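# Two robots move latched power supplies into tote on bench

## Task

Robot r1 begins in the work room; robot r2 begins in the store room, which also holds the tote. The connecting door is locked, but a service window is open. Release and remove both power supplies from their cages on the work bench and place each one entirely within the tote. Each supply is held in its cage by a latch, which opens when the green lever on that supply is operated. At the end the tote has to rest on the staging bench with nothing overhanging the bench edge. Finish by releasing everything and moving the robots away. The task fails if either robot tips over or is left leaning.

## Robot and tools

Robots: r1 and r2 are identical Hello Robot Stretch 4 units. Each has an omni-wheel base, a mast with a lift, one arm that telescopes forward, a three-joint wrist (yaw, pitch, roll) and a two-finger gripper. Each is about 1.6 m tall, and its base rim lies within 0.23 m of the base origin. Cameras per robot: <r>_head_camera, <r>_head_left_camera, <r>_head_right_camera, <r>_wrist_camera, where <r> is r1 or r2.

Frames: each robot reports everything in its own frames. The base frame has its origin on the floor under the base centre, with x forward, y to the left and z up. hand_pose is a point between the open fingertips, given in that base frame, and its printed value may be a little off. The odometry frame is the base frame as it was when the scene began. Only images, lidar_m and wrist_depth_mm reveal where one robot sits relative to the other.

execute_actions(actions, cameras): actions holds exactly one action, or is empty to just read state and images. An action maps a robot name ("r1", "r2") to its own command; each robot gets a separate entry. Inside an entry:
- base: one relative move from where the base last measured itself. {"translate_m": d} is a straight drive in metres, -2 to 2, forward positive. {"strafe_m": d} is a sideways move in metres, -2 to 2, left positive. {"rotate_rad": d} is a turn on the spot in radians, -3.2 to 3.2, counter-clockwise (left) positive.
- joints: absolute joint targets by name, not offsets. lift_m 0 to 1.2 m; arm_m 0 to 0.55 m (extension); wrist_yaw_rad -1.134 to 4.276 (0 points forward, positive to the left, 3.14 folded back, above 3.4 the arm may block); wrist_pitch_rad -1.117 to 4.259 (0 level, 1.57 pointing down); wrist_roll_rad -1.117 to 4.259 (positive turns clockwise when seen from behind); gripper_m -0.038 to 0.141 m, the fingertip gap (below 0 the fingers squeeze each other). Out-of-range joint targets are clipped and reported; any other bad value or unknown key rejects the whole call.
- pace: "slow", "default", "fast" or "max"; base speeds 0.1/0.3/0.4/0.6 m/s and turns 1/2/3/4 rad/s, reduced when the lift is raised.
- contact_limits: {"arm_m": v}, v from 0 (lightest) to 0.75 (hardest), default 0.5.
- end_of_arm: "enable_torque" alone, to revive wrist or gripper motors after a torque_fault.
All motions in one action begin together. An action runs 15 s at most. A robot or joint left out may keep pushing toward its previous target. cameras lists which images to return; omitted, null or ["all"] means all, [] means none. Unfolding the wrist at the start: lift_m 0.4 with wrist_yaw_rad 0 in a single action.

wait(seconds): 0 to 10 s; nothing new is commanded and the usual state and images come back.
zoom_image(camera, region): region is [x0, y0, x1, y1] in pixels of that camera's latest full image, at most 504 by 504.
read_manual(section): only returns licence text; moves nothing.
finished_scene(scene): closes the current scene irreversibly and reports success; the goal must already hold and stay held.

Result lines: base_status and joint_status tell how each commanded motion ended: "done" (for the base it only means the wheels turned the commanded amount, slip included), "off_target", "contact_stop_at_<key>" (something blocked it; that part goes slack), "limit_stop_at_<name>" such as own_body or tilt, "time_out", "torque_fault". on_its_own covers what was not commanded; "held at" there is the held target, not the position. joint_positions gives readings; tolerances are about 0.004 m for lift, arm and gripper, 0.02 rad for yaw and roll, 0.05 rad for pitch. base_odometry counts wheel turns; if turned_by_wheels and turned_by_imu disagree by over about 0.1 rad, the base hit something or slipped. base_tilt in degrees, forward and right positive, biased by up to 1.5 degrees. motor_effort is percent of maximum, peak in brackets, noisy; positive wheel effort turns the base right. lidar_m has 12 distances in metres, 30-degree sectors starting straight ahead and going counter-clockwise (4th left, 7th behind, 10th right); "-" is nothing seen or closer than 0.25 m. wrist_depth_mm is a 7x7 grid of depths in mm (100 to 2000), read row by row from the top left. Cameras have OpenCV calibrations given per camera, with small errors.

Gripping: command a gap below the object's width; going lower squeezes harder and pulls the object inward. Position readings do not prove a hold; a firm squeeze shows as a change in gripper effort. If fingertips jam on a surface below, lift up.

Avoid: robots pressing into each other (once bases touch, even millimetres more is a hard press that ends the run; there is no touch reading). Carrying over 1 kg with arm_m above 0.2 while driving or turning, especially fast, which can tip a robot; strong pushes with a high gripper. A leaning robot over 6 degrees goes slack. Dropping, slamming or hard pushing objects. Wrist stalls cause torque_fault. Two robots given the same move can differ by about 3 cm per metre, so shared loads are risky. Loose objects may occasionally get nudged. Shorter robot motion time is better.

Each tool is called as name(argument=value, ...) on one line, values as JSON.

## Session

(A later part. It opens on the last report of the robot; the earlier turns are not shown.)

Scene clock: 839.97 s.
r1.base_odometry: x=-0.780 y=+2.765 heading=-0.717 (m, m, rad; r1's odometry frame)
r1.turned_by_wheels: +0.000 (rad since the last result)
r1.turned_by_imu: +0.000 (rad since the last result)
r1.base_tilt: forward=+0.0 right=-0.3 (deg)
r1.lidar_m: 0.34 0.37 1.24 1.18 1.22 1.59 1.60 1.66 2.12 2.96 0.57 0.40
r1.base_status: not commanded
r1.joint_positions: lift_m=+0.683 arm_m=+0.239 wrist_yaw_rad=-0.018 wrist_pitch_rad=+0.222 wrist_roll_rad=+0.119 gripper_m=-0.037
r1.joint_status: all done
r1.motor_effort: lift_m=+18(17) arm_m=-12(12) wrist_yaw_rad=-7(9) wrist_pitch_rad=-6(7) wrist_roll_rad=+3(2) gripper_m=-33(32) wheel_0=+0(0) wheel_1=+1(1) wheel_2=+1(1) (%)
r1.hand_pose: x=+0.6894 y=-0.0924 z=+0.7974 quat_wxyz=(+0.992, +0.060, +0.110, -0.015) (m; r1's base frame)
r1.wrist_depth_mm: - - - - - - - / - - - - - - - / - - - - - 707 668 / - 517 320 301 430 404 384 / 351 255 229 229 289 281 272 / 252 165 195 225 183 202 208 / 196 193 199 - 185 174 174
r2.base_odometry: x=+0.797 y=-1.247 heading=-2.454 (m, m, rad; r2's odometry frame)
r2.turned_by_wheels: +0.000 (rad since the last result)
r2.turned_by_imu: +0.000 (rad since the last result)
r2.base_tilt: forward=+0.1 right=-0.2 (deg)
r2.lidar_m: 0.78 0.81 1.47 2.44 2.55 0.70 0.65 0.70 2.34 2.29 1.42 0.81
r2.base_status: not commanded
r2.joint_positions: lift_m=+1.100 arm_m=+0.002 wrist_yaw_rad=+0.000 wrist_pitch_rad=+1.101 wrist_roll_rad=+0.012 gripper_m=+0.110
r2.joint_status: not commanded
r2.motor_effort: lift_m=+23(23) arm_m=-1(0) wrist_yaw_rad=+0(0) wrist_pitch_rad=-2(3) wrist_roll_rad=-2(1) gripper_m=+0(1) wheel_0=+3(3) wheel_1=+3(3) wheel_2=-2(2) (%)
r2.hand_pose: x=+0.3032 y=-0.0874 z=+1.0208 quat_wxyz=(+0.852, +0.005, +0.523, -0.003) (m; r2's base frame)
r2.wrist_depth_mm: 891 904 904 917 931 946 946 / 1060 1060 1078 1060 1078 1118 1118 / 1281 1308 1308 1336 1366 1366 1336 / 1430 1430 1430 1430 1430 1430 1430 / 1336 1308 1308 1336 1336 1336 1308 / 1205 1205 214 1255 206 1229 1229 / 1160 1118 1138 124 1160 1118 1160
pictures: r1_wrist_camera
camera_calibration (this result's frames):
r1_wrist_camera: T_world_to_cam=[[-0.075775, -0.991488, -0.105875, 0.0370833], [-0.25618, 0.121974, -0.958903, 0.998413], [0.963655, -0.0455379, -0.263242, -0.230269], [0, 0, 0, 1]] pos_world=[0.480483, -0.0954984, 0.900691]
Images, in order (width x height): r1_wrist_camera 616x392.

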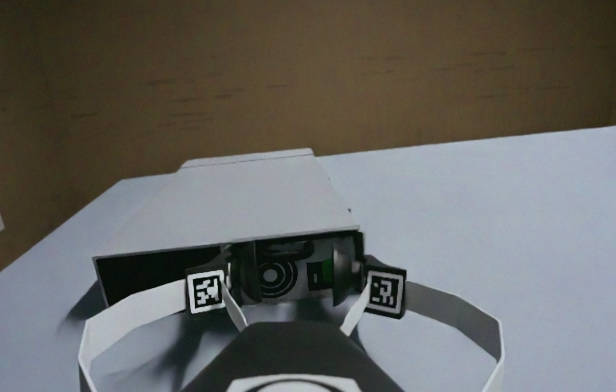

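execute_actions(actions=[{"r1":{"base":{"strafe_m":-0.0087},"joints":{"arm_m":0.2333,"wrist_yaw_rad":0.01},"pace":"slow"}}], cameras=[])

execute_actions(actions=[{"r1":{"base":{"strafe_m":-0.0087},"joints":{"arm_m":0.2303,"wrist_yaw_rad":0.04},"pace":"slow"}}], cameras=["r1_wrist_camera"])

zoom_image(camera="r1_wrist_camera", region=[190, 190, 410, 320])

Scene clock: 841.13 s.
r1.base_odometry: x=-0.786 y=+2.758 heading=-0.717 (m, m, rad; r1's odometry frame)
r1.turned_by_wheels: +0.000 (rad since the last result)
r1.turned_by_imu: +0.000 (rad since the last result)
r1.base_tilt: forward=+0.0 right=-0.3 (deg)
r1.lidar_m: 0.34 0.39 1.25 1.18 1.23 1.58 1.62 1.66 2.15 2.96 0.56 0.40
r1.base_status: done
r1.joint_positions: lift_m=+0.683 arm_m=+0.236 wrist_yaw_rad=+0.013 wrist_pitch_rad=+0.222 wrist_roll_rad=+0.119 gripper_m=-0.037
r1.joint_status: all done
r1.motor_effort: lift_m=+18(17) arm_m=-13(9) wrist_yaw_rad=-11(8) wrist_pitch_rad=-6(6) wrist_roll_rad=+2(3) gripper_m=-33(33) wheel_0=-1(4) wheel_1=-2(5) wheel_2=+4(3) (%)
r1.hand_pose: x=+0.6890 y=-0.0837 z=+0.7975 quat_wxyz=(+0.992, +0.058, +0.111, +0.000) (m; r1's base frame)
r1.wrist_depth_mm: - - - - - - - / - - - - - - - / - - - - - - 676 / - 521 322 303 427 402 382 / 349 265 227 230 287 281 270 / 254 164 181 229 182 202 207 / 204 193 198 - 184 174 175
r2.base_odometry: x=+0.797 y=-1.247 heading=-2.454 (m, m, rad; r2's odometry frame)
r2.turned_by_wheels: +0.000 (rad since the last result)
r2.turned_by_imu: +0.000 (rad since the last result)
r2.base_tilt: forward=+0.2 right=-0.2 (deg)
r2.lidar_m: 0.78 0.84 1.48 2.43 2.54 0.70 0.67 0.70 2.37 2.27 1.48 0.83
r2.base_status: not commanded
r2.joint_positions: lift_m=+1.100 arm_m=+0.002 wrist_yaw_rad=+0.000 wrist_pitch_rad=+1.101 wrist_roll_rad=+0.012 gripper_m=+0.110
r2.joint_status: not commanded
r2.motor_effort: lift_m=+23(23) arm_m=+0(0) wrist_yaw_rad=+0(0) wrist_pitch_rad=-2(4) wrist_roll_rad=-2(1) gripper_m=-2(1) wheel_0=+3(3) wheel_1=+3(3) wheel_2=-2(2) (%)
r2.hand_pose: x=+0.3032 y=-0.0874 z=+1.0208 quat_wxyz=(+0.852, +0.005, +0.523, -0.003) (m; r2's base frame)
r2.wrist_depth_mm: 904 917 904 904 931 931 960 / 1060 1060 1098 1098 1098 1118 1138 / 1281 1281 1308 1308 1366 1366 1366 / 1397 1430 1430 1430 1430 1397 1430 / 1308 1336 1308 1281 1336 1336 1308 / 1205 1205 214 1229 206 1205 1229 / 1138 1118 1160 124 1160 1138 1160
pictures: none
No camera images: the call's "cameras" was empty. Leave "cameras" out to get every camera's image.

Scene clock: 841.97 s.
r1.base_odometry: x=-0.791 y=+2.752 heading=-0.717 (m, m, rad; r1's odometry frame)
r1.turned_by_wheels: +0.000 (rad since the last result)
r1.turned_by_imu: +0.000 (rad since the last result)
r1.base_tilt: forward=+0.0 right=-0.4 (deg)
r1.lidar_m: 0.35 0.35 1.27 1.19 1.24 1.63 1.59 1.63 2.16 2.94 0.56 0.41
r1.base_status: done
r1.joint_positions: lift_m=+0.683 arm_m=+0.232 wrist_yaw_rad=+0.043 wrist_pitch_rad=+0.222 wrist_roll_rad=+0.119 gripper_m=-0.037
r1.joint_status: all done
r1.motor_effort: lift_m=+18(17) arm_m=-12(15) wrist_yaw_rad=-9(9) wrist_pitch_rad=-5(7) wrist_roll_rad=+5(2) gripper_m=-34(34) wheel_0=+1(2) wheel_1=-1(7) wheel_2=+3(2) (%)
r1.hand_pose: x=+0.6882 y=-0.0754 z=+0.7975 quat_wxyz=(+0.992, +0.057, +0.112, +0.015) (m; r1's base frame)
r1.wrist_depth_mm: - - - - - - - / - - - - - - - / - - - - - - 668 / 1983 535 320 303 427 402 384 / 359 265 229 230 289 281 271 / 252 164 181 230 181 202 208 / 204 193 198 - 185 174 174
r2.base_odometry: x=+0.797 y=-1.247 heading=-2.454 (m, m, rad; r2's odometry frame)
r2.turned_by_wheels: +0.000 (rad since the last result)
r2.turned_by_imu: +0.000 (rad since the last result)
r2.base_tilt: forward=+0.1 right=-0.2 (deg)
r2.lidar_m: 0.80 0.84 1.47 2.43 2.52 0.73 0.64 0.71 2.36 2.26 1.47 0.84
r2.base_status: not commanded
r2.joint_positions: lift_m=+1.100 arm_m=+0.002 wrist_yaw_rad=+0.000 wrist_pitch_rad=+1.101 wrist_roll_rad=+0.012 gripper_m=+0.110
r2.joint_status: not commanded
r2.motor_effort: lift_m=+23(23) arm_m=+0(0) wrist_yaw_rad=+0(0) wrist_pitch_rad=-2(3) wrist_roll_rad=-1(2) gripper_m=-2(0) wheel_0=+3(3) wheel_1=+3(3) wheel_2=-2(2) (%)
r2.hand_pose: x=+0.3032 y=-0.0874 z=+1.0208 quat_wxyz=(+0.852, +0.005, +0.523, -0.003) (m; r2's base frame)
r2.wrist_depth_mm: 891 904 904 917 917 946 960 / 1060 1060 1078 1098 1118 1118 1118 / 1308 1308 1281 1336 1366 1366 1366 / 1430 1397 1430 1430 1430 1430 1464 / 1308 1336 1308 1336 1336 1336 1336 / 1205 1229 214 1205 205 1205 1229 / 1118 1138 1138 123 1160 1138 1160
pictures: r1_wrist_camera
camera_calibration (this result's frames):
r1_wrist_camera: T_world_to_cam=[[-0.0158243, -0.99425, -0.105904, 0.0124547], [-0.262585, 0.106332, -0.959032, 0.999506], [0.964779, 0.0126329, -0.262758, -0.225123], [0, 0, 0, 1]] pos_world=[0.479847, -0.0910523, 0.900724]
Images, in order (width x height): r1_wrist_camera 616x392.

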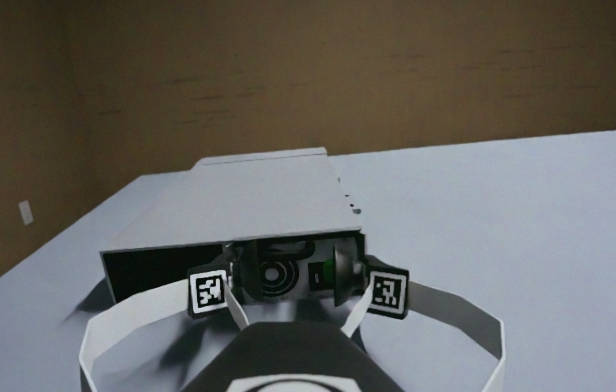

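Region (190, 190, 410, 320) of r1_wrist_camera's 616x392 image, scaled by 2.291; it fills the top 298 rows of this view, and the rest is white.

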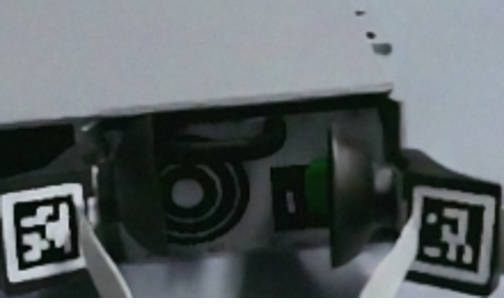

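execute_actions(actions=[{"r1":{"joints":{"arm_m":0.229,"lift_m":0.6845},"pace":"slow"}}], cameras=[])

execute_actions(actions=[{"r1":{"base":{"strafe_m":0.005},"pace":"slow"}}], cameras=["r1_wrist_camera"])

zoom_image(camera="r1_wrist_camera", region=[190, 190, 410, 320])

Scene clock: 842.63 s.
r1.base_odometry: x=-0.791 y=+2.752 heading=-0.717 (m, m, rad; r1's odometry frame)
r1.turned_by_wheels: +0.000 (rad since the last result)
r1.turned_by_imu: +0.000 (rad since the last result)
r1.base_tilt: forward=-0.1 right=-0.4 (deg)
r1.lidar_m: 0.35 0.33 1.26 1.17 1.21 1.61 1.60 1.65 2.12 2.94 0.57 0.38
r1.base_status: not commanded
r1.joint_positions: lift_m=+0.684 arm_m=+0.231 wrist_yaw_rad=+0.043 wrist_pitch_rad=+0.223 wrist_roll_rad=+0.119 gripper_m=-0.037
r1.joint_status: all done
r1.motor_effort: lift_m=+24(23) arm_m=-12(11) wrist_yaw_rad=-8(11) wrist_pitch_rad=-8(9) wrist_roll_rad=+3(3) gripper_m=-32(33) wheel_0=+1(1) wheel_1=-1(1) wheel_2=+3(3) (%)
r1.hand_pose: x=+0.6869 y=-0.0753 z=+0.7987 quat_wxyz=(+0.992, +0.057, +0.112, +0.015) (m; r1's base frame)
r1.wrist_depth_mm: - - - - - - - / - - - - - - - / - - - - - - 661 / 1983 535 320 304 430 402 387 / 364 282 230 233 289 282 272 / 253 163 196 229 181 202 209 / 204 193 199 - 187 175 176
r2.base_odometry: x=+0.797 y=-1.247 heading=-2.454 (m, m, rad; r2's odometry frame)
r2.turned_by_wheels: +0.000 (rad since the last result)
r2.turned_by_imu: +0.000 (rad since the last result)
r2.base_tilt: forward=+0.1 right=-0.2 (deg)
r2.lidar_m: 0.79 0.82 1.50 2.43 2.53 0.71 0.65 0.69 2.37 2.27 1.46 0.85
r2.base_status: not commanded
r2.joint_positions: lift_m=+1.100 arm_m=+0.002 wrist_yaw_rad=+0.000 wrist_pitch_rad=+1.101 wrist_roll_rad=+0.012 gripper_m=+0.110
r2.joint_status: not commanded
r2.motor_effort: lift_m=+23(23) arm_m=+0(0) wrist_yaw_rad=+0(0) wrist_pitch_rad=-3(2) wrist_roll_rad=-3(0) gripper_m=-1(1) wheel_0=+3(3) wheel_1=+3(3) wheel_2=-2(2) (%)
r2.hand_pose: x=+0.3032 y=-0.0874 z=+1.0208 quat_wxyz=(+0.852, +0.005, +0.523, -0.003) (m; r2's base frame)
r2.wrist_depth_mm: 904 891 917 917 917 931 946 / 1060 1078 1060 1098 1098 1098 1118 / 1281 1308 1308 1336 1397 1366 1397 / 1430 1430 1430 1430 1430 1430 1397 / 1308 1308 1308 1308 1308 1308 1308 / 1229 1182 213 1229 205 1229 1205 / 1138 1118 1138 124 1138 1118 1160
pictures: none
No camera images: the call's "cameras" was empty. Leave "cameras" out to get every camera's image.

Scene clock: 843.33 s.
r1.base_odometry: x=-0.788 y=+2.755 heading=-0.717 (m, m, rad; r1's odometry frame)
r1.turned_by_wheels: +0.000 (rad since the last result)
r1.turned_by_imu: +0.000 (rad since the last result)
r1.base_tilt: forward=-0.1 right=-0.3 (deg)
r1.lidar_m: 0.37 0.38 1.28 1.18 1.22 1.58 1.62 1.67 2.12 2.95 0.56 0.41
r1.base_status: done
r1.joint_positions: lift_m=+0.684 arm_m=+0.231 wrist_yaw_rad=+0.041 wrist_pitch_rad=+0.224 wrist_roll_rad=+0.120 gripper_m=-0.037
r1.joint_status: not commanded
r1.motor_effort: lift_m=+24(24) arm_m=-10(12) wrist_yaw_rad=-6(11) wrist_pitch_rad=-13(12) wrist_roll_rad=-3(4) gripper_m=-28(32) wheel_0=-1(5) wheel_1=+2(4) wheel_2=+2(3) (%)
r1.hand_pose: x=+0.6863 y=-0.0757 z=+0.7984 quat_wxyz=(+0.992, +0.057, +0.113, +0.014) (m; r1's base frame)
r1.wrist_depth_mm: - - - - - - - / - - - - - - - / - - - - - - 647 / - 525 320 298 418 397 382 / 359 278 235 228 276 278 270 / 253 221 183 222 182 210 207 / 200 191 198 - 185 174 174
r2.base_odometry: x=+0.797 y=-1.247 heading=-2.454 (m, m, rad; r2's odometry frame)
r2.turned_by_wheels: +0.000 (rad since the last result)
r2.turned_by_imu: +0.000 (rad since the last result)
r2.base_tilt: forward=+0.1 right=-0.2 (deg)
r2.lidar_m: 0.77 0.82 1.48 2.44 2.54 0.71 0.65 0.67 2.37 2.28 1.47 0.85
r2.base_status: not commanded
r2.joint_positions: lift_m=+1.100 arm_m=+0.002 wrist_yaw_rad=+0.000 wrist_pitch_rad=+1.101 wrist_roll_rad=+0.012 gripper_m=+0.110
r2.joint_status: not commanded
r2.motor_effort: lift_m=+23(23) arm_m=+0(0) wrist_yaw_rad=+0(0) wrist_pitch_rad=-2(3) wrist_roll_rad=-1(2) gripper_m=-2(1) wheel_0=+3(3) wheel_1=+3(3) wheel_2=-2(2) (%)
r2.hand_pose: x=+0.3032 y=-0.0874 z=+1.0208 quat_wxyz=(+0.852, +0.005, +0.523, -0.003) (m; r2's base frame)
r2.wrist_depth_mm: 891 904 904 917 917 931 946 / 1042 1060 1078 1078 1098 1118 1118 / 1281 1308 1281 1336 1336 1397 1366 / 1430 1430 1430 1430 1430 1464 1430 / 1281 1308 1308 1308 1308 1308 1336 / 1205 1205 213 1229 205 1255 1229 / 1138 1138 1138 124 1138 1118 1160
pictures: r1_wrist_camera
camera_calibration (this result's frames):
r1_wrist_camera: T_world_to_cam=[[-0.0175954, -0.994085, -0.107174, 0.0144062], [-0.264559, 0.107999, -0.958303, 1.00077], [0.964209, 0.0114921, -0.264894, -0.221044], [0, 0, 0, 1]] pos_world=[0.478149, -0.0912214, 0.902034]
Images, in order (width x height): r1_wrist_camera 616x392.

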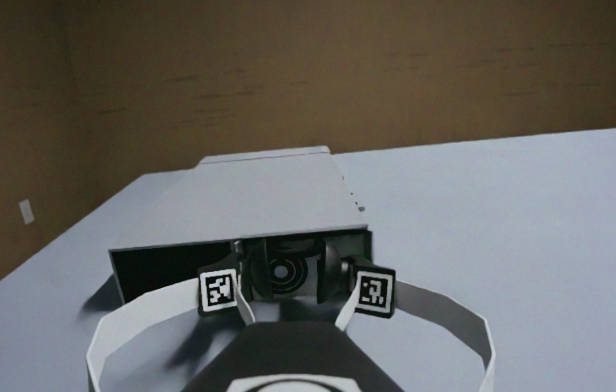

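Region (190, 190, 410, 320) of r1_wrist_camera's 616x392 image, scaled by 2.291; it fills the top 298 rows of this view, and the rest is white.

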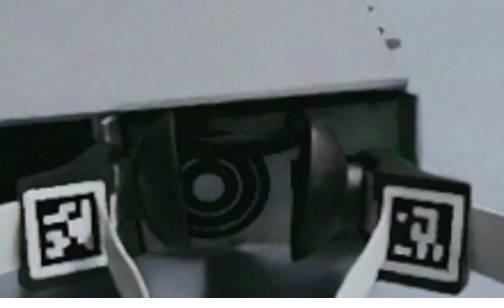

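execute_actions(actions=[{"r1":{"joints":{"arm_m":0.222,"gripper_m":-0.01},"pace":"slow"}}], cameras=[])

execute_actions(actions=[{"r1":{"joints":{"arm_m":0.195,"gripper_m":0.02}}}], cameras=[])

execute_actions(actions=[{"r1":{"base":{"strafe_m":0.0125},"joints":{"arm_m":0.2,"gripper_m":0.056,"wrist_yaw_rad":-0.035,"lift_m":0.688}}}], cameras=["r1_wrist_camera"])

zoom_image(camera="r1_wrist_camera", region=[190, 190, 410, 320])

Scene clock: 844.90 s.
r1.base_odometry: x=-0.788 y=+2.756 heading=-0.717 (m, m, rad; r1's odometry frame)
r1.turned_by_wheels: +0.000 (rad since the last result)
r1.turned_by_imu: +0.000 (rad since the last result)
r1.base_tilt: forward=+0.0 right=-0.4 (deg)
r1.lidar_m: 0.36 0.36 1.24 1.17 1.22 1.59 1.61 1.64 2.17 2.93 0.61 0.40
r1.base_status: not commanded
r1.joint_positions: lift_m=+0.684 arm_m=+0.223 wrist_yaw_rad=+0.039 wrist_pitch_rad=+0.229 wrist_roll_rad=+0.120 gripper_m=-0.010
r1.joint_status: all done
r1.on_its_own: wrist_pitch_rad is at rest, and its effort (-26) is outside its rest range (-23 to +23)
r1.motor_effort: lift_m=+23(23) arm_m=-6(12) wrist_yaw_rad=+0(9) wrist_pitch_rad=-26(28) wrist_roll_rad=-3(1) gripper_m=-7(31) wheel_0=+3(2) wheel_1=+2(2) wheel_2=-2(2) (%)
r1.hand_pose: x=+0.6781 y=-0.0764 z=+0.7970 quat_wxyz=(+0.992, +0.057, +0.115, +0.013) (m; r1's base frame)
r1.wrist_depth_mm: - - - - - - - / - - - - - - - / - - - - - 661 621 / 1921 504 303 286 407 384 368 / 338 286 272 224 268 271 263 / 246 239 186 193 200 210 203 / 196 187 194 - 177 169 172
r2.base_odometry: x=+0.797 y=-1.247 heading=-2.454 (m, m, rad; r2's odometry frame)
r2.turned_by_wheels: +0.000 (rad since the last result)
r2.turned_by_imu: +0.000 (rad since the last result)
r2.base_tilt: forward=+0.2 right=-0.2 (deg)
r2.lidar_m: 0.79 0.81 1.49 2.42 2.55 0.65 0.65 0.69 2.40 2.28 1.50 0.81
r2.base_status: not commanded
r2.joint_positions: lift_m=+1.100 arm_m=+0.002 wrist_yaw_rad=+0.000 wrist_pitch_rad=+1.101 wrist_roll_rad=+0.012 gripper_m=+0.110
r2.joint_status: not commanded
r2.motor_effort: lift_m=+23(23) arm_m=+0(1) wrist_yaw_rad=+0(0) wrist_pitch_rad=-2(2) wrist_roll_rad=-1(0) gripper_m=-2(1) wheel_0=+3(3) wheel_1=+3(3) wheel_2=-2(2) (%)
r2.hand_pose: x=+0.3032 y=-0.0874 z=+1.0208 quat_wxyz=(+0.852, +0.005, +0.523, -0.003) (m; r2's base frame)
r2.wrist_depth_mm: 891 891 904 917 917 946 946 / 1042 1078 1078 1060 1078 1118 1138 / 1255 1281 1308 1308 1336 1366 1366 / 1430 1397 1430 1464 1397 1430 1464 / 1308 1308 1308 1336 1308 1336 1308 / 1205 1205 214 1229 205 1229 1229 / 1160 1138 1138 124 1138 1138 1138
pictures: none
No camera images: the call's "cameras" was empty. Leave "cameras" out to get every camera's image.

Scene clock: 845.93 s.
r1.base_odometry: x=-0.788 y=+2.756 heading=-0.717 (m, m, rad; r1's odometry frame)
r1.turned_by_wheels: +0.000 (rad since the last result)
r1.turned_by_imu: +0.000 (rad since the last result)
r1.base_tilt: forward=-0.1 right=-0.4 (deg)
r1.lidar_m: 0.35 0.38 1.28 1.17 1.22 1.56 1.60 1.65 2.19 2.93 0.57 0.40
r1.base_status: not commanded
r1.joint_positions: lift_m=+0.684 arm_m=+0.197 wrist_yaw_rad=+0.040 wrist_pitch_rad=+0.223 wrist_roll_rad=+0.120 gripper_m=+0.020
r1.joint_status: all done
r1.motor_effort: lift_m=+22(24) arm_m=-9(7) wrist_yaw_rad=-1(0) wrist_pitch_rad=-7(26) wrist_roll_rad=-1(3) gripper_m=-2(7) wheel_0=+2(2) wheel_1=+2(2) wheel_2=-1(2) (%)
r1.hand_pose: x=+0.6521 y=-0.0761 z=+0.7988 quat_wxyz=(+0.992, +0.057, +0.112, +0.013) (m; r1's base frame)
r1.wrist_depth_mm: - - - - - - - / - - - - - - - / - - - - - 707 668 / - 544 325 304 433 407 387 / 368 309 286 266 291 282 273 / 255 248 187 198 206 216 211 / 203 191 200 - 181 175 176
r2.base_odometry: x=+0.797 y=-1.247 heading=-2.454 (m, m, rad; r2's odometry frame)
r2.turned_by_wheels: +0.000 (rad since the last result)
r2.turned_by_imu: +0.000 (rad since the last result)
r2.base_tilt: forward=+0.1 right=-0.2 (deg)
r2.lidar_m: 0.79 0.84 1.46 2.43 2.55 0.71 0.66 0.69 2.37 2.29 1.45 0.85
r2.base_status: not commanded
r2.joint_positions: lift_m=+1.100 arm_m=+0.002 wrist_yaw_rad=+0.000 wrist_pitch_rad=+1.101 wrist_roll_rad=+0.012 gripper_m=+0.110
r2.joint_status: not commanded
r2.motor_effort: lift_m=+23(23) arm_m=+0(0) wrist_yaw_rad=+0(0) wrist_pitch_rad=-2(2) wrist_roll_rad=-3(0) gripper_m=-1(1) wheel_0=+3(3) wheel_1=+3(3) wheel_2=-2(3) (%)
r2.hand_pose: x=+0.3032 y=-0.0874 z=+1.0208 quat_wxyz=(+0.852, +0.005, +0.523, -0.003) (m; r2's base frame)
r2.wrist_depth_mm: 891 904 917 904 931 946 946 / 1060 1060 1078 1078 1098 1098 1118 / 1281 1308 1336 1336 1336 1366 1366 / 1464 1464 1430 1397 1397 1430 1430 / 1281 1308 1336 1308 1281 1308 1308 / 1229 1205 215 1229 206 1205 1229 / 1138 1138 1138 124 1160 1138 1138
pictures: none
No camera images: the call's "cameras" was empty. Leave "cameras" out to get every camera's image.

Scene clock: 847.07 s.
r1.base_odometry: x=-0.780 y=+2.765 heading=-0.717 (m, m, rad; r1's odometry frame)
r1.turned_by_wheels: +0.000 (rad since the last result)
r1.turned_by_imu: +0.000 (rad since the last result)
r1.base_tilt: forward=+0.0 right=-0.4 (deg)
r1.lidar_m: 0.35 0.39 1.25 1.15 1.22 1.55 1.59 1.66 2.11 2.97 0.55 0.40
r1.base_status: done
r1.joint_positions: lift_m=+0.688 arm_m=+0.198 wrist_yaw_rad=-0.035 wrist_pitch_rad=+0.222 wrist_roll_rad=+0.120 gripper_m=+0.056
r1.joint_status: all done
r1.motor_effort: lift_m=+23(23) arm_m=+9(8) wrist_yaw_rad=-2(3) wrist_pitch_rad=-9(9) wrist_roll_rad=-1(0) gripper_m=-3(3) wheel_0=+0(6) wheel_1=+1(7) wheel_2=+0(1) (%)
r1.hand_pose: x=+0.6475 y=-0.0971 z=+0.8023 quat_wxyz=(+0.992, +0.062, +0.110, -0.024) (m; r1's base frame)
r1.wrist_depth_mm: - - - - - - - / - - - - - - - / - - - - - 723 668 / - 539 340 347 442 415 402 / 362 310 265 273 301 289 278 / 262 254 198 229 201 223 215 / 208 200 205 - 191 178 180
r2.base_odometry: x=+0.797 y=-1.247 heading=-2.454 (m, m, rad; r2's odometry frame)
r2.turned_by_wheels: +0.000 (rad since the last result)
r2.turned_by_imu: +0.000 (rad since the last result)
r2.base_tilt: forward=+0.1 right=-0.2 (deg)
r2.lidar_m: 0.79 0.85 1.46 2.44 2.52 0.70 0.66 0.70 2.36 2.27 1.46 0.84
r2.base_status: not commanded
r2.joint_positions: lift_m=+1.100 arm_m=+0.002 wrist_yaw_rad=+0.000 wrist_pitch_rad=+1.101 wrist_roll_rad=+0.012 gripper_m=+0.110
r2.joint_status: not commanded
r2.motor_effort: lift_m=+23(23) arm_m=+0(1) wrist_yaw_rad=+0(0) wrist_pitch_rad=-2(2) wrist_roll_rad=-2(2) gripper_m=-1(1) wheel_0=+3(3) wheel_1=+3(3) wheel_2=-2(2) (%)
r2.hand_pose: x=+0.3032 y=-0.0874 z=+1.0208 quat_wxyz=(+0.852, +0.005, +0.523, -0.003) (m; r2's base frame)
r2.wrist_depth_mm: 904 904 917 917 917 931 946 / 1060 1060 1078 1098 1098 1098 1118 / 1255 1281 1308 1308 1336 1366 1397 / 1397 1397 1397 1397 1397 1430 1397 / 1336 1308 1308 1336 1308 1336 1336 / 1229 1205 214 1229 205 1229 1229 / 1160 1118 1138 124 1160 1160 1138
pictures: r1_wrist_camera
camera_calibration (this result's frames):
r1_wrist_camera: T_world_to_cam=[[-0.0929425, -0.989897, -0.107079, 0.0419646], [-0.25441, 0.127586, -0.958644, 0.992173], [0.96262, -0.0618567, -0.263698, -0.189372], [0, 0, 0, 1]] pos_world=[0.438612, -0.0967602, 0.905697]
Images, in order (width x height): r1_wrist_camera 616x392.

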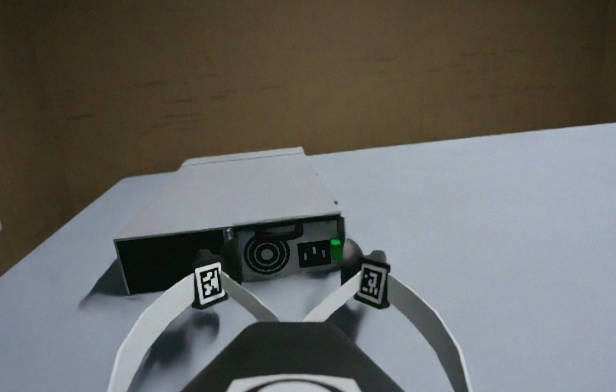

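Region (190, 190, 410, 320) of r1_wrist_camera's 616x392 image, scaled by 2.291; it fills the top 298 rows of this view, and the rest is white.

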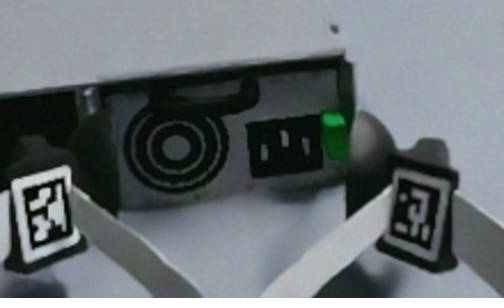

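execute_actions(actions=[{"r1":{"joints":{"arm_m":0.2245,"gripper_m":0.05},"pace":"slow"}}], cameras=[])

execute_actions(actions=[{"r1":{"joints":{"arm_m":0.2265,"gripper_m":0.032,"wrist_yaw_rad":-0.02},"pace":"slow"}}], cameras=[])

execute_actions(actions=[{"r1":{"joints":{"arm_m":0.2305,"gripper_m":0.02,"lift_m":0.687},"pace":"slow"}}], cameras=[])

execute_actions(actions=[{"r1":{"joints":{"arm_m":0.234,"gripper_m":0.004,"lift_m":0.6855},"pace":"slow"}}], cameras=[])

execute_actions(actions=[{"r1":{"joints":{"arm_m":0.237,"gripper_m":-0.011},"pace":"slow"}}], cameras=[])

execute_actions(actions=[{"r1":{"joints":{"arm_m":0.2397,"gripper_m":-0.024,"lift_m":0.684},"pace":"slow"}}], cameras=[])

execute_actions(actions=[{"r1":{"base":{"strafe_m":-0.003},"joints":{"arm_m":0.2425,"gripper_m":-0.038,"lift_m":0.683},"pace":"slow"}}], cameras=[])

execute_actions(actions=[{"r1":{"base":{"strafe_m":-0.003},"joints":{"arm_m":0.238},"pace":"slow"}}], cameras=["r1_wrist_camera"])

zoom_image(camera="r1_wrist_camera", region=[190, 190, 410, 320])

Scene clock: 849.57 s.
r1.base_odometry: x=-0.780 y=+2.765 heading=-0.717 (m, m, rad; r1's odometry frame)
r1.turned_by_wheels: +0.000 (rad since the last result)
r1.turned_by_imu: +0.000 (rad since the last result)
r1.base_tilt: forward=-0.1 right=-0.3 (deg)
r1.lidar_m: 0.35 0.38 1.23 1.16 1.21 1.58 1.59 1.64 2.11 2.95 0.57 0.39
r1.base_status: not commanded
r1.joint_positions: lift_m=+0.688 arm_m=+0.222 wrist_yaw_rad=-0.042 wrist_pitch_rad=+0.224 wrist_roll_rad=+0.120 gripper_m=+0.050
r1.joint_status: all done
r1.on_its_own: wrist_yaw_rad is at rest, and its effort (+17) is outside its rest range (-13 to +13)
r1.motor_effort: lift_m=+23(23) arm_m=+12(11) wrist_yaw_rad=+17(18) wrist_pitch_rad=-11(12) wrist_roll_rad=+0(2) gripper_m=-2(3) wheel_0=+0(0) wheel_1=+1(1) wheel_2=-3(3) (%)
r1.hand_pose: x=+0.6706 y=-0.0990 z=+0.8020 quat_wxyz=(+0.992, +0.062, +0.110, -0.027) (m; r1's base frame)
r1.wrist_depth_mm: - - - - - - - / - - - - - - - / - - - - - 723 676 / - 530 334 351 442 413 392 / 359 289 246 252 298 287 278 / 259 242 222 229 200 221 215 / 206 198 204 - 190 176 180
r2.base_odometry: x=+0.797 y=-1.247 heading=-2.454 (m, m, rad; r2's odometry frame)
r2.turned_by_wheels: +0.000 (rad since the last result)
r2.turned_by_imu: +0.001 (rad since the last result)
r2.base_tilt: forward=+0.2 right=-0.2 (deg)
r2.lidar_m: 0.78 0.84 1.51 2.44 2.52 0.69 0.65 0.72 2.39 2.28 1.46 0.85
r2.base_status: not commanded
r2.joint_positions: lift_m=+1.100 arm_m=+0.002 wrist_yaw_rad=+0.000 wrist_pitch_rad=+1.101 wrist_roll_rad=+0.012 gripper_m=+0.110
r2.joint_status: not commanded
r2.motor_effort: lift_m=+23(23) arm_m=+0(0) wrist_yaw_rad=+0(0) wrist_pitch_rad=-3(2) wrist_roll_rad=+1(0) gripper_m=-1(0) wheel_0=+3(3) wheel_1=+3(3) wheel_2=-2(2) (%)
r2.hand_pose: x=+0.3032 y=-0.0874 z=+1.0208 quat_wxyz=(+0.852, +0.005, +0.523, -0.003) (m; r2's base frame)
r2.wrist_depth_mm: 891 904 904 917 931 931 946 / 1042 1078 1078 1078 1098 1098 1118 / 1281 1308 1308 1336 1336 1366 1397 / 1430 1430 1430 1430 1430 1430 1464 / 1308 1308 1336 1336 1308 1336 1336 / 1229 1229 214 1229 206 1229 1229 / 1138 1138 1160 123 1160 1138 1160
pictures: none
No camera images: the call's "cameras" was empty. Leave "cameras" out to get every camera's image.

Scene clock: 850.67 s.
r1.base_odometry: x=-0.780 y=+2.765 heading=-0.717 (m, m, rad; r1's odometry frame)
r1.turned_by_wheels: +0.000 (rad since the last result)
r1.turned_by_imu: +0.000 (rad since the last result)
r1.base_tilt: forward=+0.0 right=-0.3 (deg)
r1.lidar_m: 0.37 0.39 1.28 1.18 1.20 1.56 1.60 1.63 2.14 2.96 0.56 0.38
r1.base_status: not commanded
r1.joint_positions: lift_m=+0.688 arm_m=+0.224 wrist_yaw_rad=-0.025 wrist_pitch_rad=+0.225 wrist_roll_rad=+0.120 gripper_m=+0.032
r1.joint_status: all done
r1.on_its_own: wrist_yaw_rad is at rest, and its effort (+14) is outside its rest range (-13 to +13)
r1.motor_effort: lift_m=+22(23) arm_m=+12(17) wrist_yaw_rad=+14(37) wrist_pitch_rad=-16(15) wrist_roll_rad=-1(2) gripper_m=-3(3) wheel_0=+0(1) wheel_1=+1(1) wheel_2=-7(8) (%)
r1.hand_pose: x=+0.6741 y=-0.0945 z=+0.8017 quat_wxyz=(+0.992, +0.061, +0.111, -0.019) (m; r1's base frame)
r1.wrist_depth_mm: - - - - - - - / - - - - - - - / - - - - - 715 668 / - 525 332 317 436 407 392 / 357 279 241 247 300 287 274 / 257 248 192 227 193 220 213 / 204 196 204 - 189 176 179
r2.base_odometry: x=+0.797 y=-1.247 heading=-2.454 (m, m, rad; r2's odometry frame)
r2.turned_by_wheels: +0.000 (rad since the last result)
r2.turned_by_imu: +0.000 (rad since the last result)
r2.base_tilt: forward=+0.1 right=-0.2 (deg)
r2.lidar_m: 0.81 0.84 1.48 2.42 2.55 0.69 0.66 0.71 2.40 2.29 1.50 0.83
r2.base_status: not commanded
r2.joint_positions: lift_m=+1.100 arm_m=+0.002 wrist_yaw_rad=+0.000 wrist_pitch_rad=+1.101 wrist_roll_rad=+0.012 gripper_m=+0.110
r2.joint_status: not commanded
r2.motor_effort: lift_m=+23(22) arm_m=+0(1) wrist_yaw_rad=+0(0) wrist_pitch_rad=-3(3) wrist_roll_rad=-1(1) gripper_m=-1(1) wheel_0=+3(3) wheel_1=+3(3) wheel_2=-2(2) (%)
r2.hand_pose: x=+0.3032 y=-0.0874 z=+1.0208 quat_wxyz=(+0.852, +0.005, +0.523, -0.003) (m; r2's base frame)
r2.wrist_depth_mm: 891 904 904 917 931 931 946 / 1042 1060 1078 1078 1098 1118 1138 / 1281 1281 1308 1336 1366 1366 1397 / 1397 1430 1430 1430 1430 1430 1430 / 1308 1336 1308 1336 1308 1336 1308 / 1229 1205 214 1229 205 1229 1205 / 1138 1138 1138 124 1138 1138 1160
pictures: none
No camera images: the call's "cameras" was empty. Leave "cameras" out to get every camera's image.

Scene clock: 851.57 s.
r1.base_odometry: x=-0.780 y=+2.765 heading=-0.717 (m, m, rad; r1's odometry frame)
r1.turned_by_wheels: +0.001 (rad since the last result)
r1.turned_by_imu: +0.001 (rad since the last result)
r1.base_tilt: forward=-0.1 right=-0.4 (deg)
r1.lidar_m: 0.36 0.37 1.25 1.17 1.20 1.60 1.59 1.66 2.15 2.96 0.56 0.40
r1.base_status: not commanded
r1.joint_positions: lift_m=+0.687 arm_m=+0.228 wrist_yaw_rad=-0.021 wrist_pitch_rad=+0.225 wrist_roll_rad=+0.120 gripper_m=+0.020
r1.joint_status: all done
r1.motor_effort: lift_m=+17(21) arm_m=+12(14) wrist_yaw_rad=+0(16) wrist_pitch_rad=-14(16) wrist_roll_rad=-2(1) gripper_m=-8(6) wheel_0=+2(2) wheel_1=+3(3) wheel_2=-4(7) (%)
r1.hand_pose: x=+0.6787 y=-0.0933 z=+0.8012 quat_wxyz=(+0.992, +0.061, +0.111, -0.017) (m; r1's base frame)
r1.wrist_depth_mm: - - - - - - - / - - - - - - - / - - - - - 715 661 / - 530 330 310 433 407 389 / 355 270 239 238 293 286 274 / 258 243 191 224 187 219 213 / 204 193 202 - 184 176 178
r2.base_odometry: x=+0.797 y=-1.247 heading=-2.454 (m, m, rad; r2's odometry frame)
r2.turned_by_wheels: +0.000 (rad since the last result)
r2.turned_by_imu: +0.000 (rad since the last result)
r2.base_tilt: forward=+0.2 right=-0.3 (deg)
r2.lidar_m: 0.78 0.80 1.48 2.43 2.52 0.71 0.64 0.71 2.37 2.29 1.48 0.83
r2.base_status: not commanded
r2.joint_positions: lift_m=+1.100 arm_m=+0.002 wrist_yaw_rad=+0.000 wrist_pitch_rad=+1.101 wrist_roll_rad=+0.012 gripper_m=+0.110
r2.joint_status: not commanded
r2.motor_effort: lift_m=+23(23) arm_m=+0(1) wrist_yaw_rad=+0(0) wrist_pitch_rad=-2(3) wrist_roll_rad=-2(2) gripper_m=-1(1) wheel_0=+3(3) wheel_1=+3(3) wheel_2=-2(2) (%)
r2.hand_pose: x=+0.3032 y=-0.0874 z=+1.0208 quat_wxyz=(+0.852, +0.005, +0.523, -0.003) (m; r2's base frame)
r2.wrist_depth_mm: 891 904 917 917 917 946 960 / 1060 1060 1060 1098 1098 1118 1138 / 1281 1336 1308 1308 1336 1366 1397 / 1430 1430 1430 1430 1430 1430 1430 / 1336 1308 1281 1308 1336 1308 1336 / 1205 1205 214 1229 205 1229 1229 / 1138 1138 1138 124 1160 1118 1160
pictures: none
No camera images: the call's "cameras" was empty. Leave "cameras" out to get every camera's image.

Scene clock: 852.60 s.
r1.base_odometry: x=-0.780 y=+2.765 heading=-0.717 (m, m, rad; r1's odometry frame)
r1.turned_by_wheels: +0.000 (rad since the last result)
r1.turned_by_imu: +0.000 (rad since the last result)
r1.base_tilt: forward=+0.0 right=-0.4 (deg)
r1.lidar_m: 0.36 0.37 1.27 1.16 1.21 1.57 1.60 1.64 2.15 2.95 0.56 0.38
r1.base_status: not commanded
r1.joint_positions: lift_m=+0.686 arm_m=+0.232 wrist_yaw_rad=-0.022 wrist_pitch_rad=+0.224 wrist_roll_rad=+0.120 gripper_m=+0.004
r1.joint_status: all done
r1.motor_effort: lift_m=+16(16) arm_m=+13(21) wrist_yaw_rad=+4(14) wrist_pitch_rad=-12(14) wrist_roll_rad=-1(1) gripper_m=-14(15) wheel_0=+6(6) wheel_1=+4(4) wheel_2=-6(6) (%)
r1.hand_pose: x=+0.6818 y=-0.0936 z=+0.7999 quat_wxyz=(+0.992, +0.061, +0.111, -0.018) (m; r1's base frame)
r1.wrist_depth_mm: - - - - - - - / - - - - - - - / - - - - - 715 661 / - 525 325 309 433 404 384 / 351 266 235 236 290 285 273 / 256 238 190 225 184 217 211 / 203 196 201 - 187 173 177
r2.base_odometry: x=+0.797 y=-1.247 heading=-2.454 (m, m, rad; r2's odometry frame)
r2.turned_by_wheels: +0.000 (rad since the last result)
r2.turned_by_imu: +0.000 (rad since the last result)
r2.base_tilt: forward=+0.1 right=-0.2 (deg)
r2.lidar_m: 0.78 0.82 1.48 2.44 2.54 0.69 0.65 0.70 2.39 2.27 1.46 0.84
r2.base_status: not commanded
r2.joint_positions: lift_m=+1.100 arm_m=+0.002 wrist_yaw_rad=+0.000 wrist_pitch_rad=+1.101 wrist_roll_rad=+0.012 gripper_m=+0.110
r2.joint_status: not commanded
r2.motor_effort: lift_m=+23(23) arm_m=-1(0) wrist_yaw_rad=+0(0) wrist_pitch_rad=-3(1) wrist_roll_rad=-3(2) gripper_m=-2(2) wheel_0=+3(3) wheel_1=+3(3) wheel_2=-2(1) (%)
r2.hand_pose: x=+0.3032 y=-0.0874 z=+1.0208 quat_wxyz=(+0.852, +0.005, +0.523, -0.003) (m; r2's base frame)
r2.wrist_depth_mm: 904 904 904 917 931 946 946 / 1042 1078 1078 1098 1098 1098 1118 / 1281 1308 1281 1336 1366 1336 1366 / 1430 1430 1430 1397 1430 1430 1430 / 1308 1308 1308 1336 1308 1336 1336 / 1229 1205 214 1229 205 1205 1229 / 1138 1138 1138 124 1138 1118 1138
pictures: none
No camera images: the call's "cameras" was empty. Leave "cameras" out to get every camera's image.

Scene clock: 853.50 s.
r1.base_odometry: x=-0.780 y=+2.765 heading=-0.716 (m, m, rad; r1's odometry frame)
r1.turned_by_wheels: +0.000 (rad since the last result)
r1.turned_by_imu: +0.000 (rad since the last result)
r1.base_tilt: forward=-0.1 right=-0.3 (deg)
r1.lidar_m: 0.36 0.36 1.28 1.16 1.17 1.59 1.61 1.65 2.13 2.96 0.61 0.40
r1.base_status: not commanded
r1.joint_positions: lift_m=+0.686 arm_m=+0.235 wrist_yaw_rad=-0.022 wrist_pitch_rad=+0.225 wrist_roll_rad=+0.120 gripper_m=-0.010
r1.joint_status: all done
r1.motor_effort: lift_m=+16(16) arm_m=+13(16) wrist_yaw_rad=+5(14) wrist_pitch_rad=-17(17) wrist_roll_rad=+0(1) gripper_m=-19(22) wheel_0=+6(6) wheel_1=+4(4) wheel_2=-6(6) (%)
r1.hand_pose: x=+0.6847 y=-0.0936 z=+0.7996 quat_wxyz=(+0.992, +0.061, +0.112, -0.018) (m; r1's base frame)
r1.wrist_depth_mm: - - - - - - - / - - - - - - - / - - - - - 691 654 / - 512 324 304 427 402 384 / 351 266 235 234 290 282 272 / 254 233 188 224 187 214 210 / 202 194 200 - 187 172 177
r2.base_odometry: x=+0.797 y=-1.247 heading=-2.454 (m, m, rad; r2's odometry frame)
r2.turned_by_wheels: +0.000 (rad since the last result)
r2.turned_by_imu: +0.000 (rad since the last result)
r2.base_tilt: forward=+0.1 right=-0.3 (deg)
r2.lidar_m: 0.78 0.83 1.48 2.43 2.55 0.69 0.64 0.70 2.37 2.28 1.49 0.84
r2.base_status: not commanded
r2.joint_positions: lift_m=+1.100 arm_m=+0.002 wrist_yaw_rad=+0.000 wrist_pitch_rad=+1.101 wrist_roll_rad=+0.012 gripper_m=+0.110
r2.joint_status: not commanded
r2.motor_effort: lift_m=+23(23) arm_m=-1(0) wrist_yaw_rad=+0(0) wrist_pitch_rad=-2(2) wrist_roll_rad=-1(2) gripper_m=-1(1) wheel_0=+3(3) wheel_1=+3(3) wheel_2=-2(2) (%)
r2.hand_pose: x=+0.3032 y=-0.0874 z=+1.0208 quat_wxyz=(+0.852, +0.005, +0.523, -0.003) (m; r2's base frame)
r2.wrist_depth_mm: 904 904 904 917 931 931 946 / 1060 1060 1060 1098 1098 1118 1118 / 1255 1281 1308 1336 1366 1336 1366 / 1430 1430 1430 1430 1430 1430 1430 / 1308 1308 1308 1281 1336 1308 1308 / 1205 1229 214 1205 205 1205 1229 / 1138 1118 1160 124 1160 1138 1138
pictures: none
No camera images: the call's "cameras" was empty. Leave "cameras" out to get every camera's image.

Scene clock: 854.33 s.
r1.base_odometry: x=-0.780 y=+2.765 heading=-0.716 (m, m, rad; r1's odometry frame)
r1.turned_by_wheels: +0.000 (rad since the last result)
r1.turned_by_imu: +0.000 (rad since the last result)
r1.base_tilt: forward=-0.1 right=-0.4 (deg)
r1.lidar_m: 0.38 0.36 1.24 1.14 1.21 1.60 1.60 1.64 2.14 2.94 0.55 0.40
r1.base_status: not commanded
r1.joint_positions: lift_m=+0.684 arm_m=+0.237 wrist_yaw_rad=-0.023 wrist_pitch_rad=+0.225 wrist_roll_rad=+0.120 gripper_m=-0.023
r1.joint_status: all done
r1.motor_effort: lift_m=+15(17) arm_m=+14(17) wrist_yaw_rad=+5(14) wrist_pitch_rad=-15(16) wrist_roll_rad=-2(1) gripper_m=-22(24) wheel_0=+7(7) wheel_1=+4(4) wheel_2=-6(6) (%)
r1.hand_pose: x=+0.6872 y=-0.0938 z=+0.7983 quat_wxyz=(+0.992, +0.061, +0.111, -0.018) (m; r1's base frame)
r1.wrist_depth_mm: - - - - - - - / - - - - - - - / - - - - - 691 647 / - 517 320 301 427 399 382 / 347 258 233 231 286 279 271 / 252 221 184 223 183 215 208 / 201 193 199 - 187 173 175
r2.base_odometry: x=+0.797 y=-1.247 heading=-2.454 (m, m, rad; r2's odometry frame)
r2.turned_by_wheels: +0.000 (rad since the last result)
r2.turned_by_imu: +0.000 (rad since the last result)
r2.base_tilt: forward=+0.1 right=-0.2 (deg)
r2.lidar_m: 0.79 0.83 1.50 2.45 2.53 0.71 0.66 0.71 2.37 2.29 1.45 0.84
r2.base_status: not commanded
r2.joint_positions: lift_m=+1.100 arm_m=+0.002 wrist_yaw_rad=+0.000 wrist_pitch_rad=+1.101 wrist_roll_rad=+0.012 gripper_m=+0.110
r2.joint_status: not commanded
r2.motor_effort: lift_m=+23(23) arm_m=+0(0) wrist_yaw_rad=+0(0) wrist_pitch_rad=-2(2) wrist_roll_rad=-1(3) gripper_m=-1(1) wheel_0=+3(3) wheel_1=+3(3) wheel_2=-2(2) (%)
r2.hand_pose: x=+0.3032 y=-0.0874 z=+1.0208 quat_wxyz=(+0.852, +0.005, +0.523, -0.003) (m; r2's base frame)
r2.wrist_depth_mm: 891 891 904 917 931 931 946 / 1060 1078 1078 1098 1078 1118 1138 / 1281 1308 1336 1308 1336 1366 1366 / 1430 1430 1430 1397 1430 1430 1430 / 1308 1336 1308 1308 1308 1308 1308 / 1205 1205 213 1229 206 1229 1229 / 1138 1138 1138 124 1138 1138 1160
pictures: none
No camera images: the call's "cameras" was empty. Leave "cameras" out to get every camera's image.

Scene clock: 855.20 s.
r1.base_odometry: x=-0.782 y=+2.763 heading=-0.715 (m, m, rad; r1's odometry frame)
r1.turned_by_wheels: +0.001 (rad since the last result)
r1.turned_by_imu: +0.002 (rad since the last result)
r1.base_tilt: forward=-0.1 right=-0.4 (deg)
r1.lidar_m: 0.38 0.37 1.25 1.16 1.20 1.59 1.59 1.65 2.13 2.90 0.57 0.39
r1.base_status: done
r1.joint_positions: lift_m=+0.683 arm_m=+0.240 wrist_yaw_rad=-0.021 wrist_pitch_rad=+0.225 wrist_roll_rad=+0.120 gripper_m=-0.037
r1.joint_status: all done
r1.motor_effort: lift_m=+15(14) arm_m=+14(17) wrist_yaw_rad=+0(9) wrist_pitch_rad=-13(15) wrist_roll_rad=-1(1) gripper_m=-24(25) wheel_0=+11(11) wheel_1=+4(7) wheel_2=-4(6) (%)
r1.hand_pose: x=+0.6902 y=-0.0933 z=+0.7974 quat_wxyz=(+0.992, +0.061, +0.111, -0.017) (m; r1's base frame)
r1.wrist_depth_mm: - - - - - - - / - - - - - - - / - - - - - 691 640 / - 508 317 300 418 397 377 / 347 257 227 229 287 277 268 / 253 162 180 221 182 210 207 / 200 191 198 - 185 173 174
r2.base_odometry: x=+0.797 y=-1.247 heading=-2.454 (m, m, rad; r2's odometry frame)
r2.turned_by_wheels: +0.000 (rad since the last result)
r2.turned_by_imu: +0.000 (rad since the last result)
r2.base_tilt: forward=+0.1 right=-0.1 (deg)
r2.lidar_m: 0.79 0.82 1.48 2.44 2.56 0.70 0.66 0.71 2.36 2.27 1.48 0.83
r2.base_status: not commanded
r2.joint_positions: lift_m=+1.100 arm_m=+0.002 wrist_yaw_rad=+0.000 wrist_pitch_rad=+1.101 wrist_roll_rad=+0.012 gripper_m=+0.110
r2.joint_status: not commanded
r2.motor_effort: lift_m=+22(22) arm_m=+0(1) wrist_yaw_rad=+0(0) wrist_pitch_rad=-3(2) wrist_roll_rad=-3(0) gripper_m=-1(0) wheel_0=+3(3) wheel_1=+3(3) wheel_2=-2(2) (%)
r2.hand_pose: x=+0.3032 y=-0.0874 z=+1.0208 quat_wxyz=(+0.852, +0.005, +0.523, -0.003) (m; r2's base frame)
r2.wrist_depth_mm: 891 904 904 917 931 931 946 / 1042 1078 1060 1098 1118 1098 1138 / 1281 1336 1308 1308 1366 1366 1397 / 1430 1430 1430 1430 1430 1430 1430 / 1308 1336 1336 1336 1336 1336 1366 / 1205 1205 213 1205 205 1229 1229 / 1138 1118 1160 124 1160 1138 1138
pictures: none
No camera images: the call's "cameras" was empty. Leave "cameras" out to get every camera's image.

Scene clock: 855.90 s.
r1.base_odometry: x=-0.784 y=+2.761 heading=-0.714 (m, m, rad; r1's odometry frame)
r1.turned_by_wheels: +0.001 (rad since the last result)
r1.turned_by_imu: +0.001 (rad since the last result)
r1.base_tilt: forward=-0.1 right=-0.4 (deg)
r1.lidar_m: 0.35 0.37 1.27 1.16 1.21 1.62 1.62 1.65 2.15 2.96 0.57 0.39
r1.base_status: done
r1.joint_positions: lift_m=+0.683 arm_m=+0.239 wrist_yaw_rad=-0.017 wrist_pitch_rad=+0.225 wrist_roll_rad=+0.120 gripper_m=-0.037
r1.joint_status: all done
r1.motor_effort: lift_m=+16(15) arm_m=-6(16) wrist_yaw_rad=-9(10) wrist_pitch_rad=-14(15) wrist_roll_rad=+0(0) gripper_m=-27(26) wheel_0=+10(12) wheel_1=+4(4) wheel_2=-1(4) (%)
r1.hand_pose: x=+0.6896 y=-0.0923 z=+0.7973 quat_wxyz=(+0.992, +0.061, +0.111, -0.015) (m; r1's base frame)
r1.wrist_depth_mm: - - - - - - - / - - - - - - - / - - - - - 691 647 / - 517 320 301 421 397 382 / 349 263 227 229 286 281 268 / 252 162 180 221 183 209 207 / 200 191 198 - 185 172 174
r2.base_odometry: x=+0.797 y=-1.247 heading=-2.454 (m, m, rad; r2's odometry frame)
r2.turned_by_wheels: +0.000 (rad since the last result)
r2.turned_by_imu: +0.000 (rad since the last result)
r2.base_tilt: forward=+0.1 right=-0.2 (deg)
r2.lidar_m: 0.79 0.83 1.51 2.45 2.54 0.71 0.66 0.71 2.36 2.29 1.49 0.81
r2.base_status: not commanded
r2.joint_positions: lift_m=+1.100 arm_m=+0.002 wrist_yaw_rad=+0.000 wrist_pitch_rad=+1.101 wrist_roll_rad=+0.012 gripper_m=+0.110
r2.joint_status: not commanded
r2.motor_effort: lift_m=+23(23) arm_m=-1(1) wrist_yaw_rad=+0(0) wrist_pitch_rad=-3(3) wrist_roll_rad=-1(0) gripper_m=-1(1) wheel_0=+3(3) wheel_1=+3(3) wheel_2=-2(2) (%)
r2.hand_pose: x=+0.3032 y=-0.0874 z=+1.0208 quat_wxyz=(+0.852, +0.005, +0.523, -0.003) (m; r2's base frame)
r2.wrist_depth_mm: 904 891 904 917 931 946 946 / 1060 1078 1060 1078 1098 1118 1118 / 1281 1281 1336 1308 1336 1366 1397 / 1430 1397 1430 1430 1430 1430 1430 / 1366 1336 1308 1336 1336 1308 1308 / 1229 1205 213 1229 206 1205 1229 / 1138 1118 1138 124 1138 1138 1160
pictures: r1_wrist_camera
camera_calibration (this result's frames):
r1_wrist_camera: T_world_to_cam=[[-0.0760048, -0.991367, -0.106836, 0.038108], [-0.258692, 0.123083, -0.958086, 0.999529], [0.962965, -0.0451814, -0.265814, -0.22788], [0, 0, 0, 1]] pos_world=[0.480908, -0.0955417, 0.901132]
Images, in order (width x height): r1_wrist_camera 616x392.

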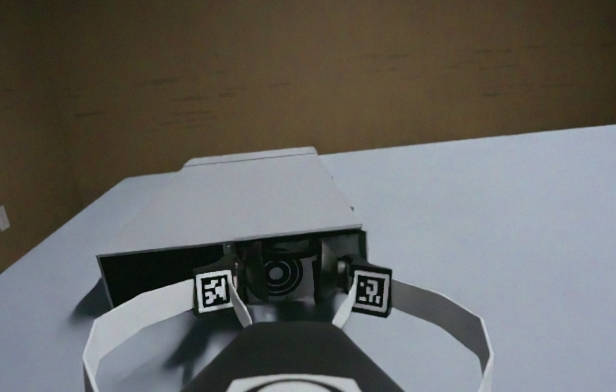

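Region (190, 190, 410, 320) of r1_wrist_camera's 616x392 image, scaled by 2.291; it fills the top 298 rows of this view, and the rest is white.

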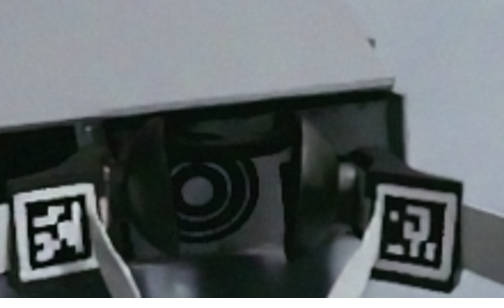

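execute_actions(actions=[{"r1":{"joints":{"arm_m":0.228,"gripper_m":0.02}}}], cameras=[])

execute_actions(actions=[{"r1":{"joints":{"arm_m":0.2,"gripper_m":0.044}}}], cameras=[])

execute_actions(actions=[{"r1":{"base":{"strafe_m":0.012},"joints":{"arm_m":0.212,"lift_m":0.690,"wrist_yaw_rad":-0.02}}}], cameras=["r1_wrist_camera"])

zoom_image(camera="r1_wrist_camera", region=[190, 190, 410, 320])

Scene clock: 858.37 s.
r1.base_odometry: x=-0.784 y=+2.761 heading=-0.715 (m, m, rad; r1's odometry frame)
r1.turned_by_wheels: -0.001 (rad since the last result)
r1.turned_by_imu: +0.000 (rad since the last result)
r1.base_tilt: forward=-0.1 right=-0.3 (deg)
r1.lidar_m: 0.35 0.34 1.24 1.17 1.22 1.58 1.60 1.67 2.11 2.94 0.57 0.38
r1.base_status: not commanded
r1.joint_positions: lift_m=+0.683 arm_m=+0.228 wrist_yaw_rad=-0.022 wrist_pitch_rad=+0.223 wrist_roll_rad=+0.120 gripper_m=+0.020
r1.joint_status: all done
r1.motor_effort: lift_m=+18(18) arm_m=-1(15) wrist_yaw_rad=+5(28) wrist_pitch_rad=-10(15) wrist_roll_rad=-2(2) gripper_m=-6(31) wheel_0=+6(10) wheel_1=+3(3) wheel_2=-4(8) (%)
r1.hand_pose: x=+0.6784 y=-0.0936 z=+0.7975 quat_wxyz=(+0.992, +0.061, +0.110, -0.018) (m; r1's base frame)
r1.wrist_depth_mm: - - - - - - - / - - - - - - - / - - - - - 699 654 / - 521 324 307 427 399 382 / 351 273 235 240 289 282 271 / 256 236 193 213 186 215 208 / 202 190 199 - 181 173 175
r2.base_odometry: x=+0.797 y=-1.247 heading=-2.454 (m, m, rad; r2's odometry frame)
r2.turned_by_wheels: +0.000 (rad since the last result)
r2.turned_by_imu: +0.001 (rad since the last result)
r2.base_tilt: forward=+0.1 right=-0.2 (deg)
r2.lidar_m: 0.79 0.83 1.48 2.42 2.52 0.69 0.66 0.70 2.38 2.29 1.49 0.84
r2.base_status: not commanded
r2.joint_positions: lift_m=+1.100 arm_m=+0.002 wrist_yaw_rad=+0.000 wrist_pitch_rad=+1.101 wrist_roll_rad=+0.012 gripper_m=+0.110
r2.joint_status: not commanded
r2.motor_effort: lift_m=+23(22) arm_m=-1(1) wrist_yaw_rad=+0(0) wrist_pitch_rad=-2(2) wrist_roll_rad=-1(3) gripper_m=-1(1) wheel_0=+3(3) wheel_1=+3(3) wheel_2=-2(2) (%)
r2.hand_pose: x=+0.3032 y=-0.0874 z=+1.0208 quat_wxyz=(+0.852, +0.005, +0.523, -0.003) (m; r2's base frame)
r2.wrist_depth_mm: 891 917 904 917 931 946 946 / 1042 1060 1060 1078 1098 1118 1138 / 1308 1281 1308 1336 1366 1366 1366 / 1430 1397 1430 1397 1430 1430 1430 / 1308 1308 1336 1308 1308 1308 1336 / 1205 1205 214 1229 205 1229 1229 / 1160 1138 1138 124 1138 1138 1138
pictures: none
No camera images: the call's "cameras" was empty. Leave "cameras" out to get every camera's image.

Scene clock: 859.33 s.
r1.base_odometry: x=-0.784 y=+2.761 heading=-0.715 (m, m, rad; r1's odometry frame)
r1.turned_by_wheels: +0.000 (rad since the last result)
r1.turned_by_imu: +0.000 (rad since the last result)
r1.base_tilt: forward=-0.1 right=-0.4 (deg)
r1.lidar_m: 0.35 0.38 1.22 1.16 1.23 1.60 1.61 1.65 2.12 2.92 0.58 0.39
r1.base_status: not commanded
r1.joint_positions: lift_m=+0.683 arm_m=+0.202 wrist_yaw_rad=-0.020 wrist_pitch_rad=+0.222 wrist_roll_rad=+0.120 gripper_m=+0.044
r1.joint_status: all done
r1.motor_effort: lift_m=+18(18) arm_m=-9(10) wrist_yaw_rad=-3(17) wrist_pitch_rad=-6(10) wrist_roll_rad=-2(0) gripper_m=-3(6) wheel_0=+1(7) wheel_1=-1(3) wheel_2=+0(4) (%)
r1.hand_pose: x=+0.6521 y=-0.0930 z=+0.7979 quat_wxyz=(+0.992, +0.061, +0.110, -0.017) (m; r1's base frame)
r1.wrist_depth_mm: - - - - - - - / - - - - - - - / - - - - - 699 668 / - 521 324 307 427 399 392 / 351 298 264 268 293 282 271 / 254 245 198 220 196 216 209 / 200 193 199 - 182 173 176
r2.base_odometry: x=+0.797 y=-1.247 heading=-2.454 (m, m, rad; r2's odometry frame)
r2.turned_by_wheels: +0.000 (rad since the last result)
r2.turned_by_imu: +0.000 (rad since the last result)
r2.base_tilt: forward=+0.1 right=-0.3 (deg)
r2.lidar_m: 0.79 0.83 1.48 2.43 2.55 0.69 0.65 0.68 2.39 2.26 1.49 0.83
r2.base_status: not commanded
r2.joint_positions: lift_m=+1.100 arm_m=+0.002 wrist_yaw_rad=+0.000 wrist_pitch_rad=+1.101 wrist_roll_rad=+0.012 gripper_m=+0.110
r2.joint_status: not commanded
r2.motor_effort: lift_m=+23(23) arm_m=+0(1) wrist_yaw_rad=+0(0) wrist_pitch_rad=-3(2) wrist_roll_rad=-1(3) gripper_m=+0(0) wheel_0=+3(3) wheel_1=+3(3) wheel_2=-2(2) (%)
r2.hand_pose: x=+0.3032 y=-0.0874 z=+1.0208 quat_wxyz=(+0.852, +0.005, +0.523, -0.003) (m; r2's base frame)
r2.wrist_depth_mm: 891 904 904 917 917 931 946 / 1042 1060 1098 1098 1098 1098 1118 / 1281 1281 1308 1336 1366 1336 1366 / 1430 1430 1430 1430 1430 1430 1464 / 1336 1308 1308 1336 1308 1336 1336 / 1229 1205 214 1229 205 1229 1255 / 1138 1118 1138 124 1138 1138 1160
pictures: none
No camera images: the call's "cameras" was empty. Leave "cameras" out to get every camera's image.

Scene clock: 860.03 s.
r1.base_odometry: x=-0.776 y=+2.770 heading=-0.716 (m, m, rad; r1's odometry frame)
r1.turned_by_wheels: +0.000 (rad since the last result)
r1.turned_by_imu: +0.000 (rad since the last result)
r1.base_tilt: forward=-0.1 right=-0.4 (deg)
r1.lidar_m: 0.33 0.38 1.26 1.15 1.19 1.57 1.61 1.65 2.15 2.98 0.55 0.40
r1.base_status: done
r1.joint_positions: lift_m=+0.690 arm_m=+0.210 wrist_yaw_rad=-0.020 wrist_pitch_rad=+0.222 wrist_roll_rad=+0.120 gripper_m=+0.044
r1.joint_status: all done
r1.motor_effort: lift_m=+23(23) arm_m=+8(10) wrist_yaw_rad=-1(2) wrist_pitch_rad=-5(6) wrist_roll_rad=-2(3) gripper_m=-2(2) wheel_0=-2(5) wheel_1=-1(6) wheel_2=+0(0) (%)
r1.hand_pose: x=+0.6610 y=-0.0930 z=+0.8045 quat_wxyz=(+0.992, +0.061, +0.110, -0.017) (m; r1's base frame)
r1.wrist_depth_mm: - - - - - - - / - - - - - - - / - - - - - 759 683 / - 564 347 327 449 421 404 / 1078 310 259 258 293 296 282 / 266 257 198 229 196 225 220 / 211 202 209 - 191 182 183
r2.base_odometry: x=+0.797 y=-1.247 heading=-2.454 (m, m, rad; r2's odometry frame)
r2.turned_by_wheels: +0.000 (rad since the last result)
r2.turned_by_imu: +0.000 (rad since the last result)
r2.base_tilt: forward=+0.2 right=-0.2 (deg)
r2.lidar_m: 0.79 0.83 1.46 2.44 2.54 0.70 0.65 0.69 2.39 2.28 1.47 0.84
r2.base_status: not commanded
r2.joint_positions: lift_m=+1.100 arm_m=+0.002 wrist_yaw_rad=+0.000 wrist_pitch_rad=+1.101 wrist_roll_rad=+0.012 gripper_m=+0.110
r2.joint_status: not commanded
r2.motor_effort: lift_m=+23(23) arm_m=-1(1) wrist_yaw_rad=+0(0) wrist_pitch_rad=-2(2) wrist_roll_rad=-1(0) gripper_m=-1(2) wheel_0=+3(3) wheel_1=+3(3) wheel_2=-2(2) (%)
r2.hand_pose: x=+0.3032 y=-0.0874 z=+1.0208 quat_wxyz=(+0.852, +0.005, +0.523, -0.003) (m; r2's base frame)
r2.wrist_depth_mm: 904 891 904 904 917 946 960 / 1060 1060 1078 1098 1118 1118 1118 / 1281 1308 1308 1308 1336 1366 1397 / 1397 1430 1430 1397 1397 1464 1430 / 1308 1308 1308 1308 1336 1336 1308 / 1205 1182 213 1255 206 1229 1255 / 1138 1118 1138 124 1138 1138 1160
pictures: r1_wrist_camera
camera_calibration (this result's frames):
r1_wrist_camera: T_world_to_cam=[[-0.0781613, -0.991186, -0.10696, 0.0375526], [-0.255696, 0.12363, -0.95882, 0.997777], [0.963592, -0.0475934, -0.263106, -0.201285], [0, 0, 0, 1]] pos_world=[0.45202, -0.0957136, 0.907746]
Images, in order (width x height): r1_wrist_camera 616x392.

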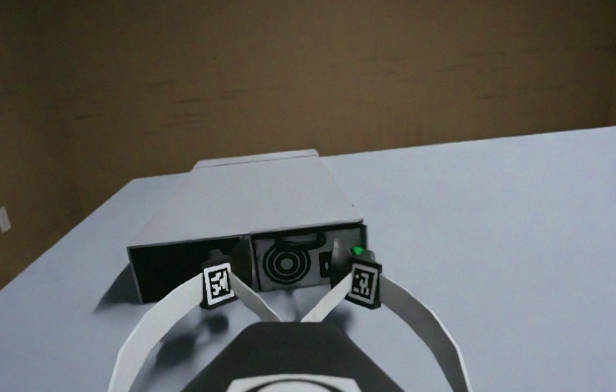

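Region (190, 190, 410, 320) of r1_wrist_camera's 616x392 image, scaled by 2.291; it fills the top 298 rows of this view, and the rest is white.

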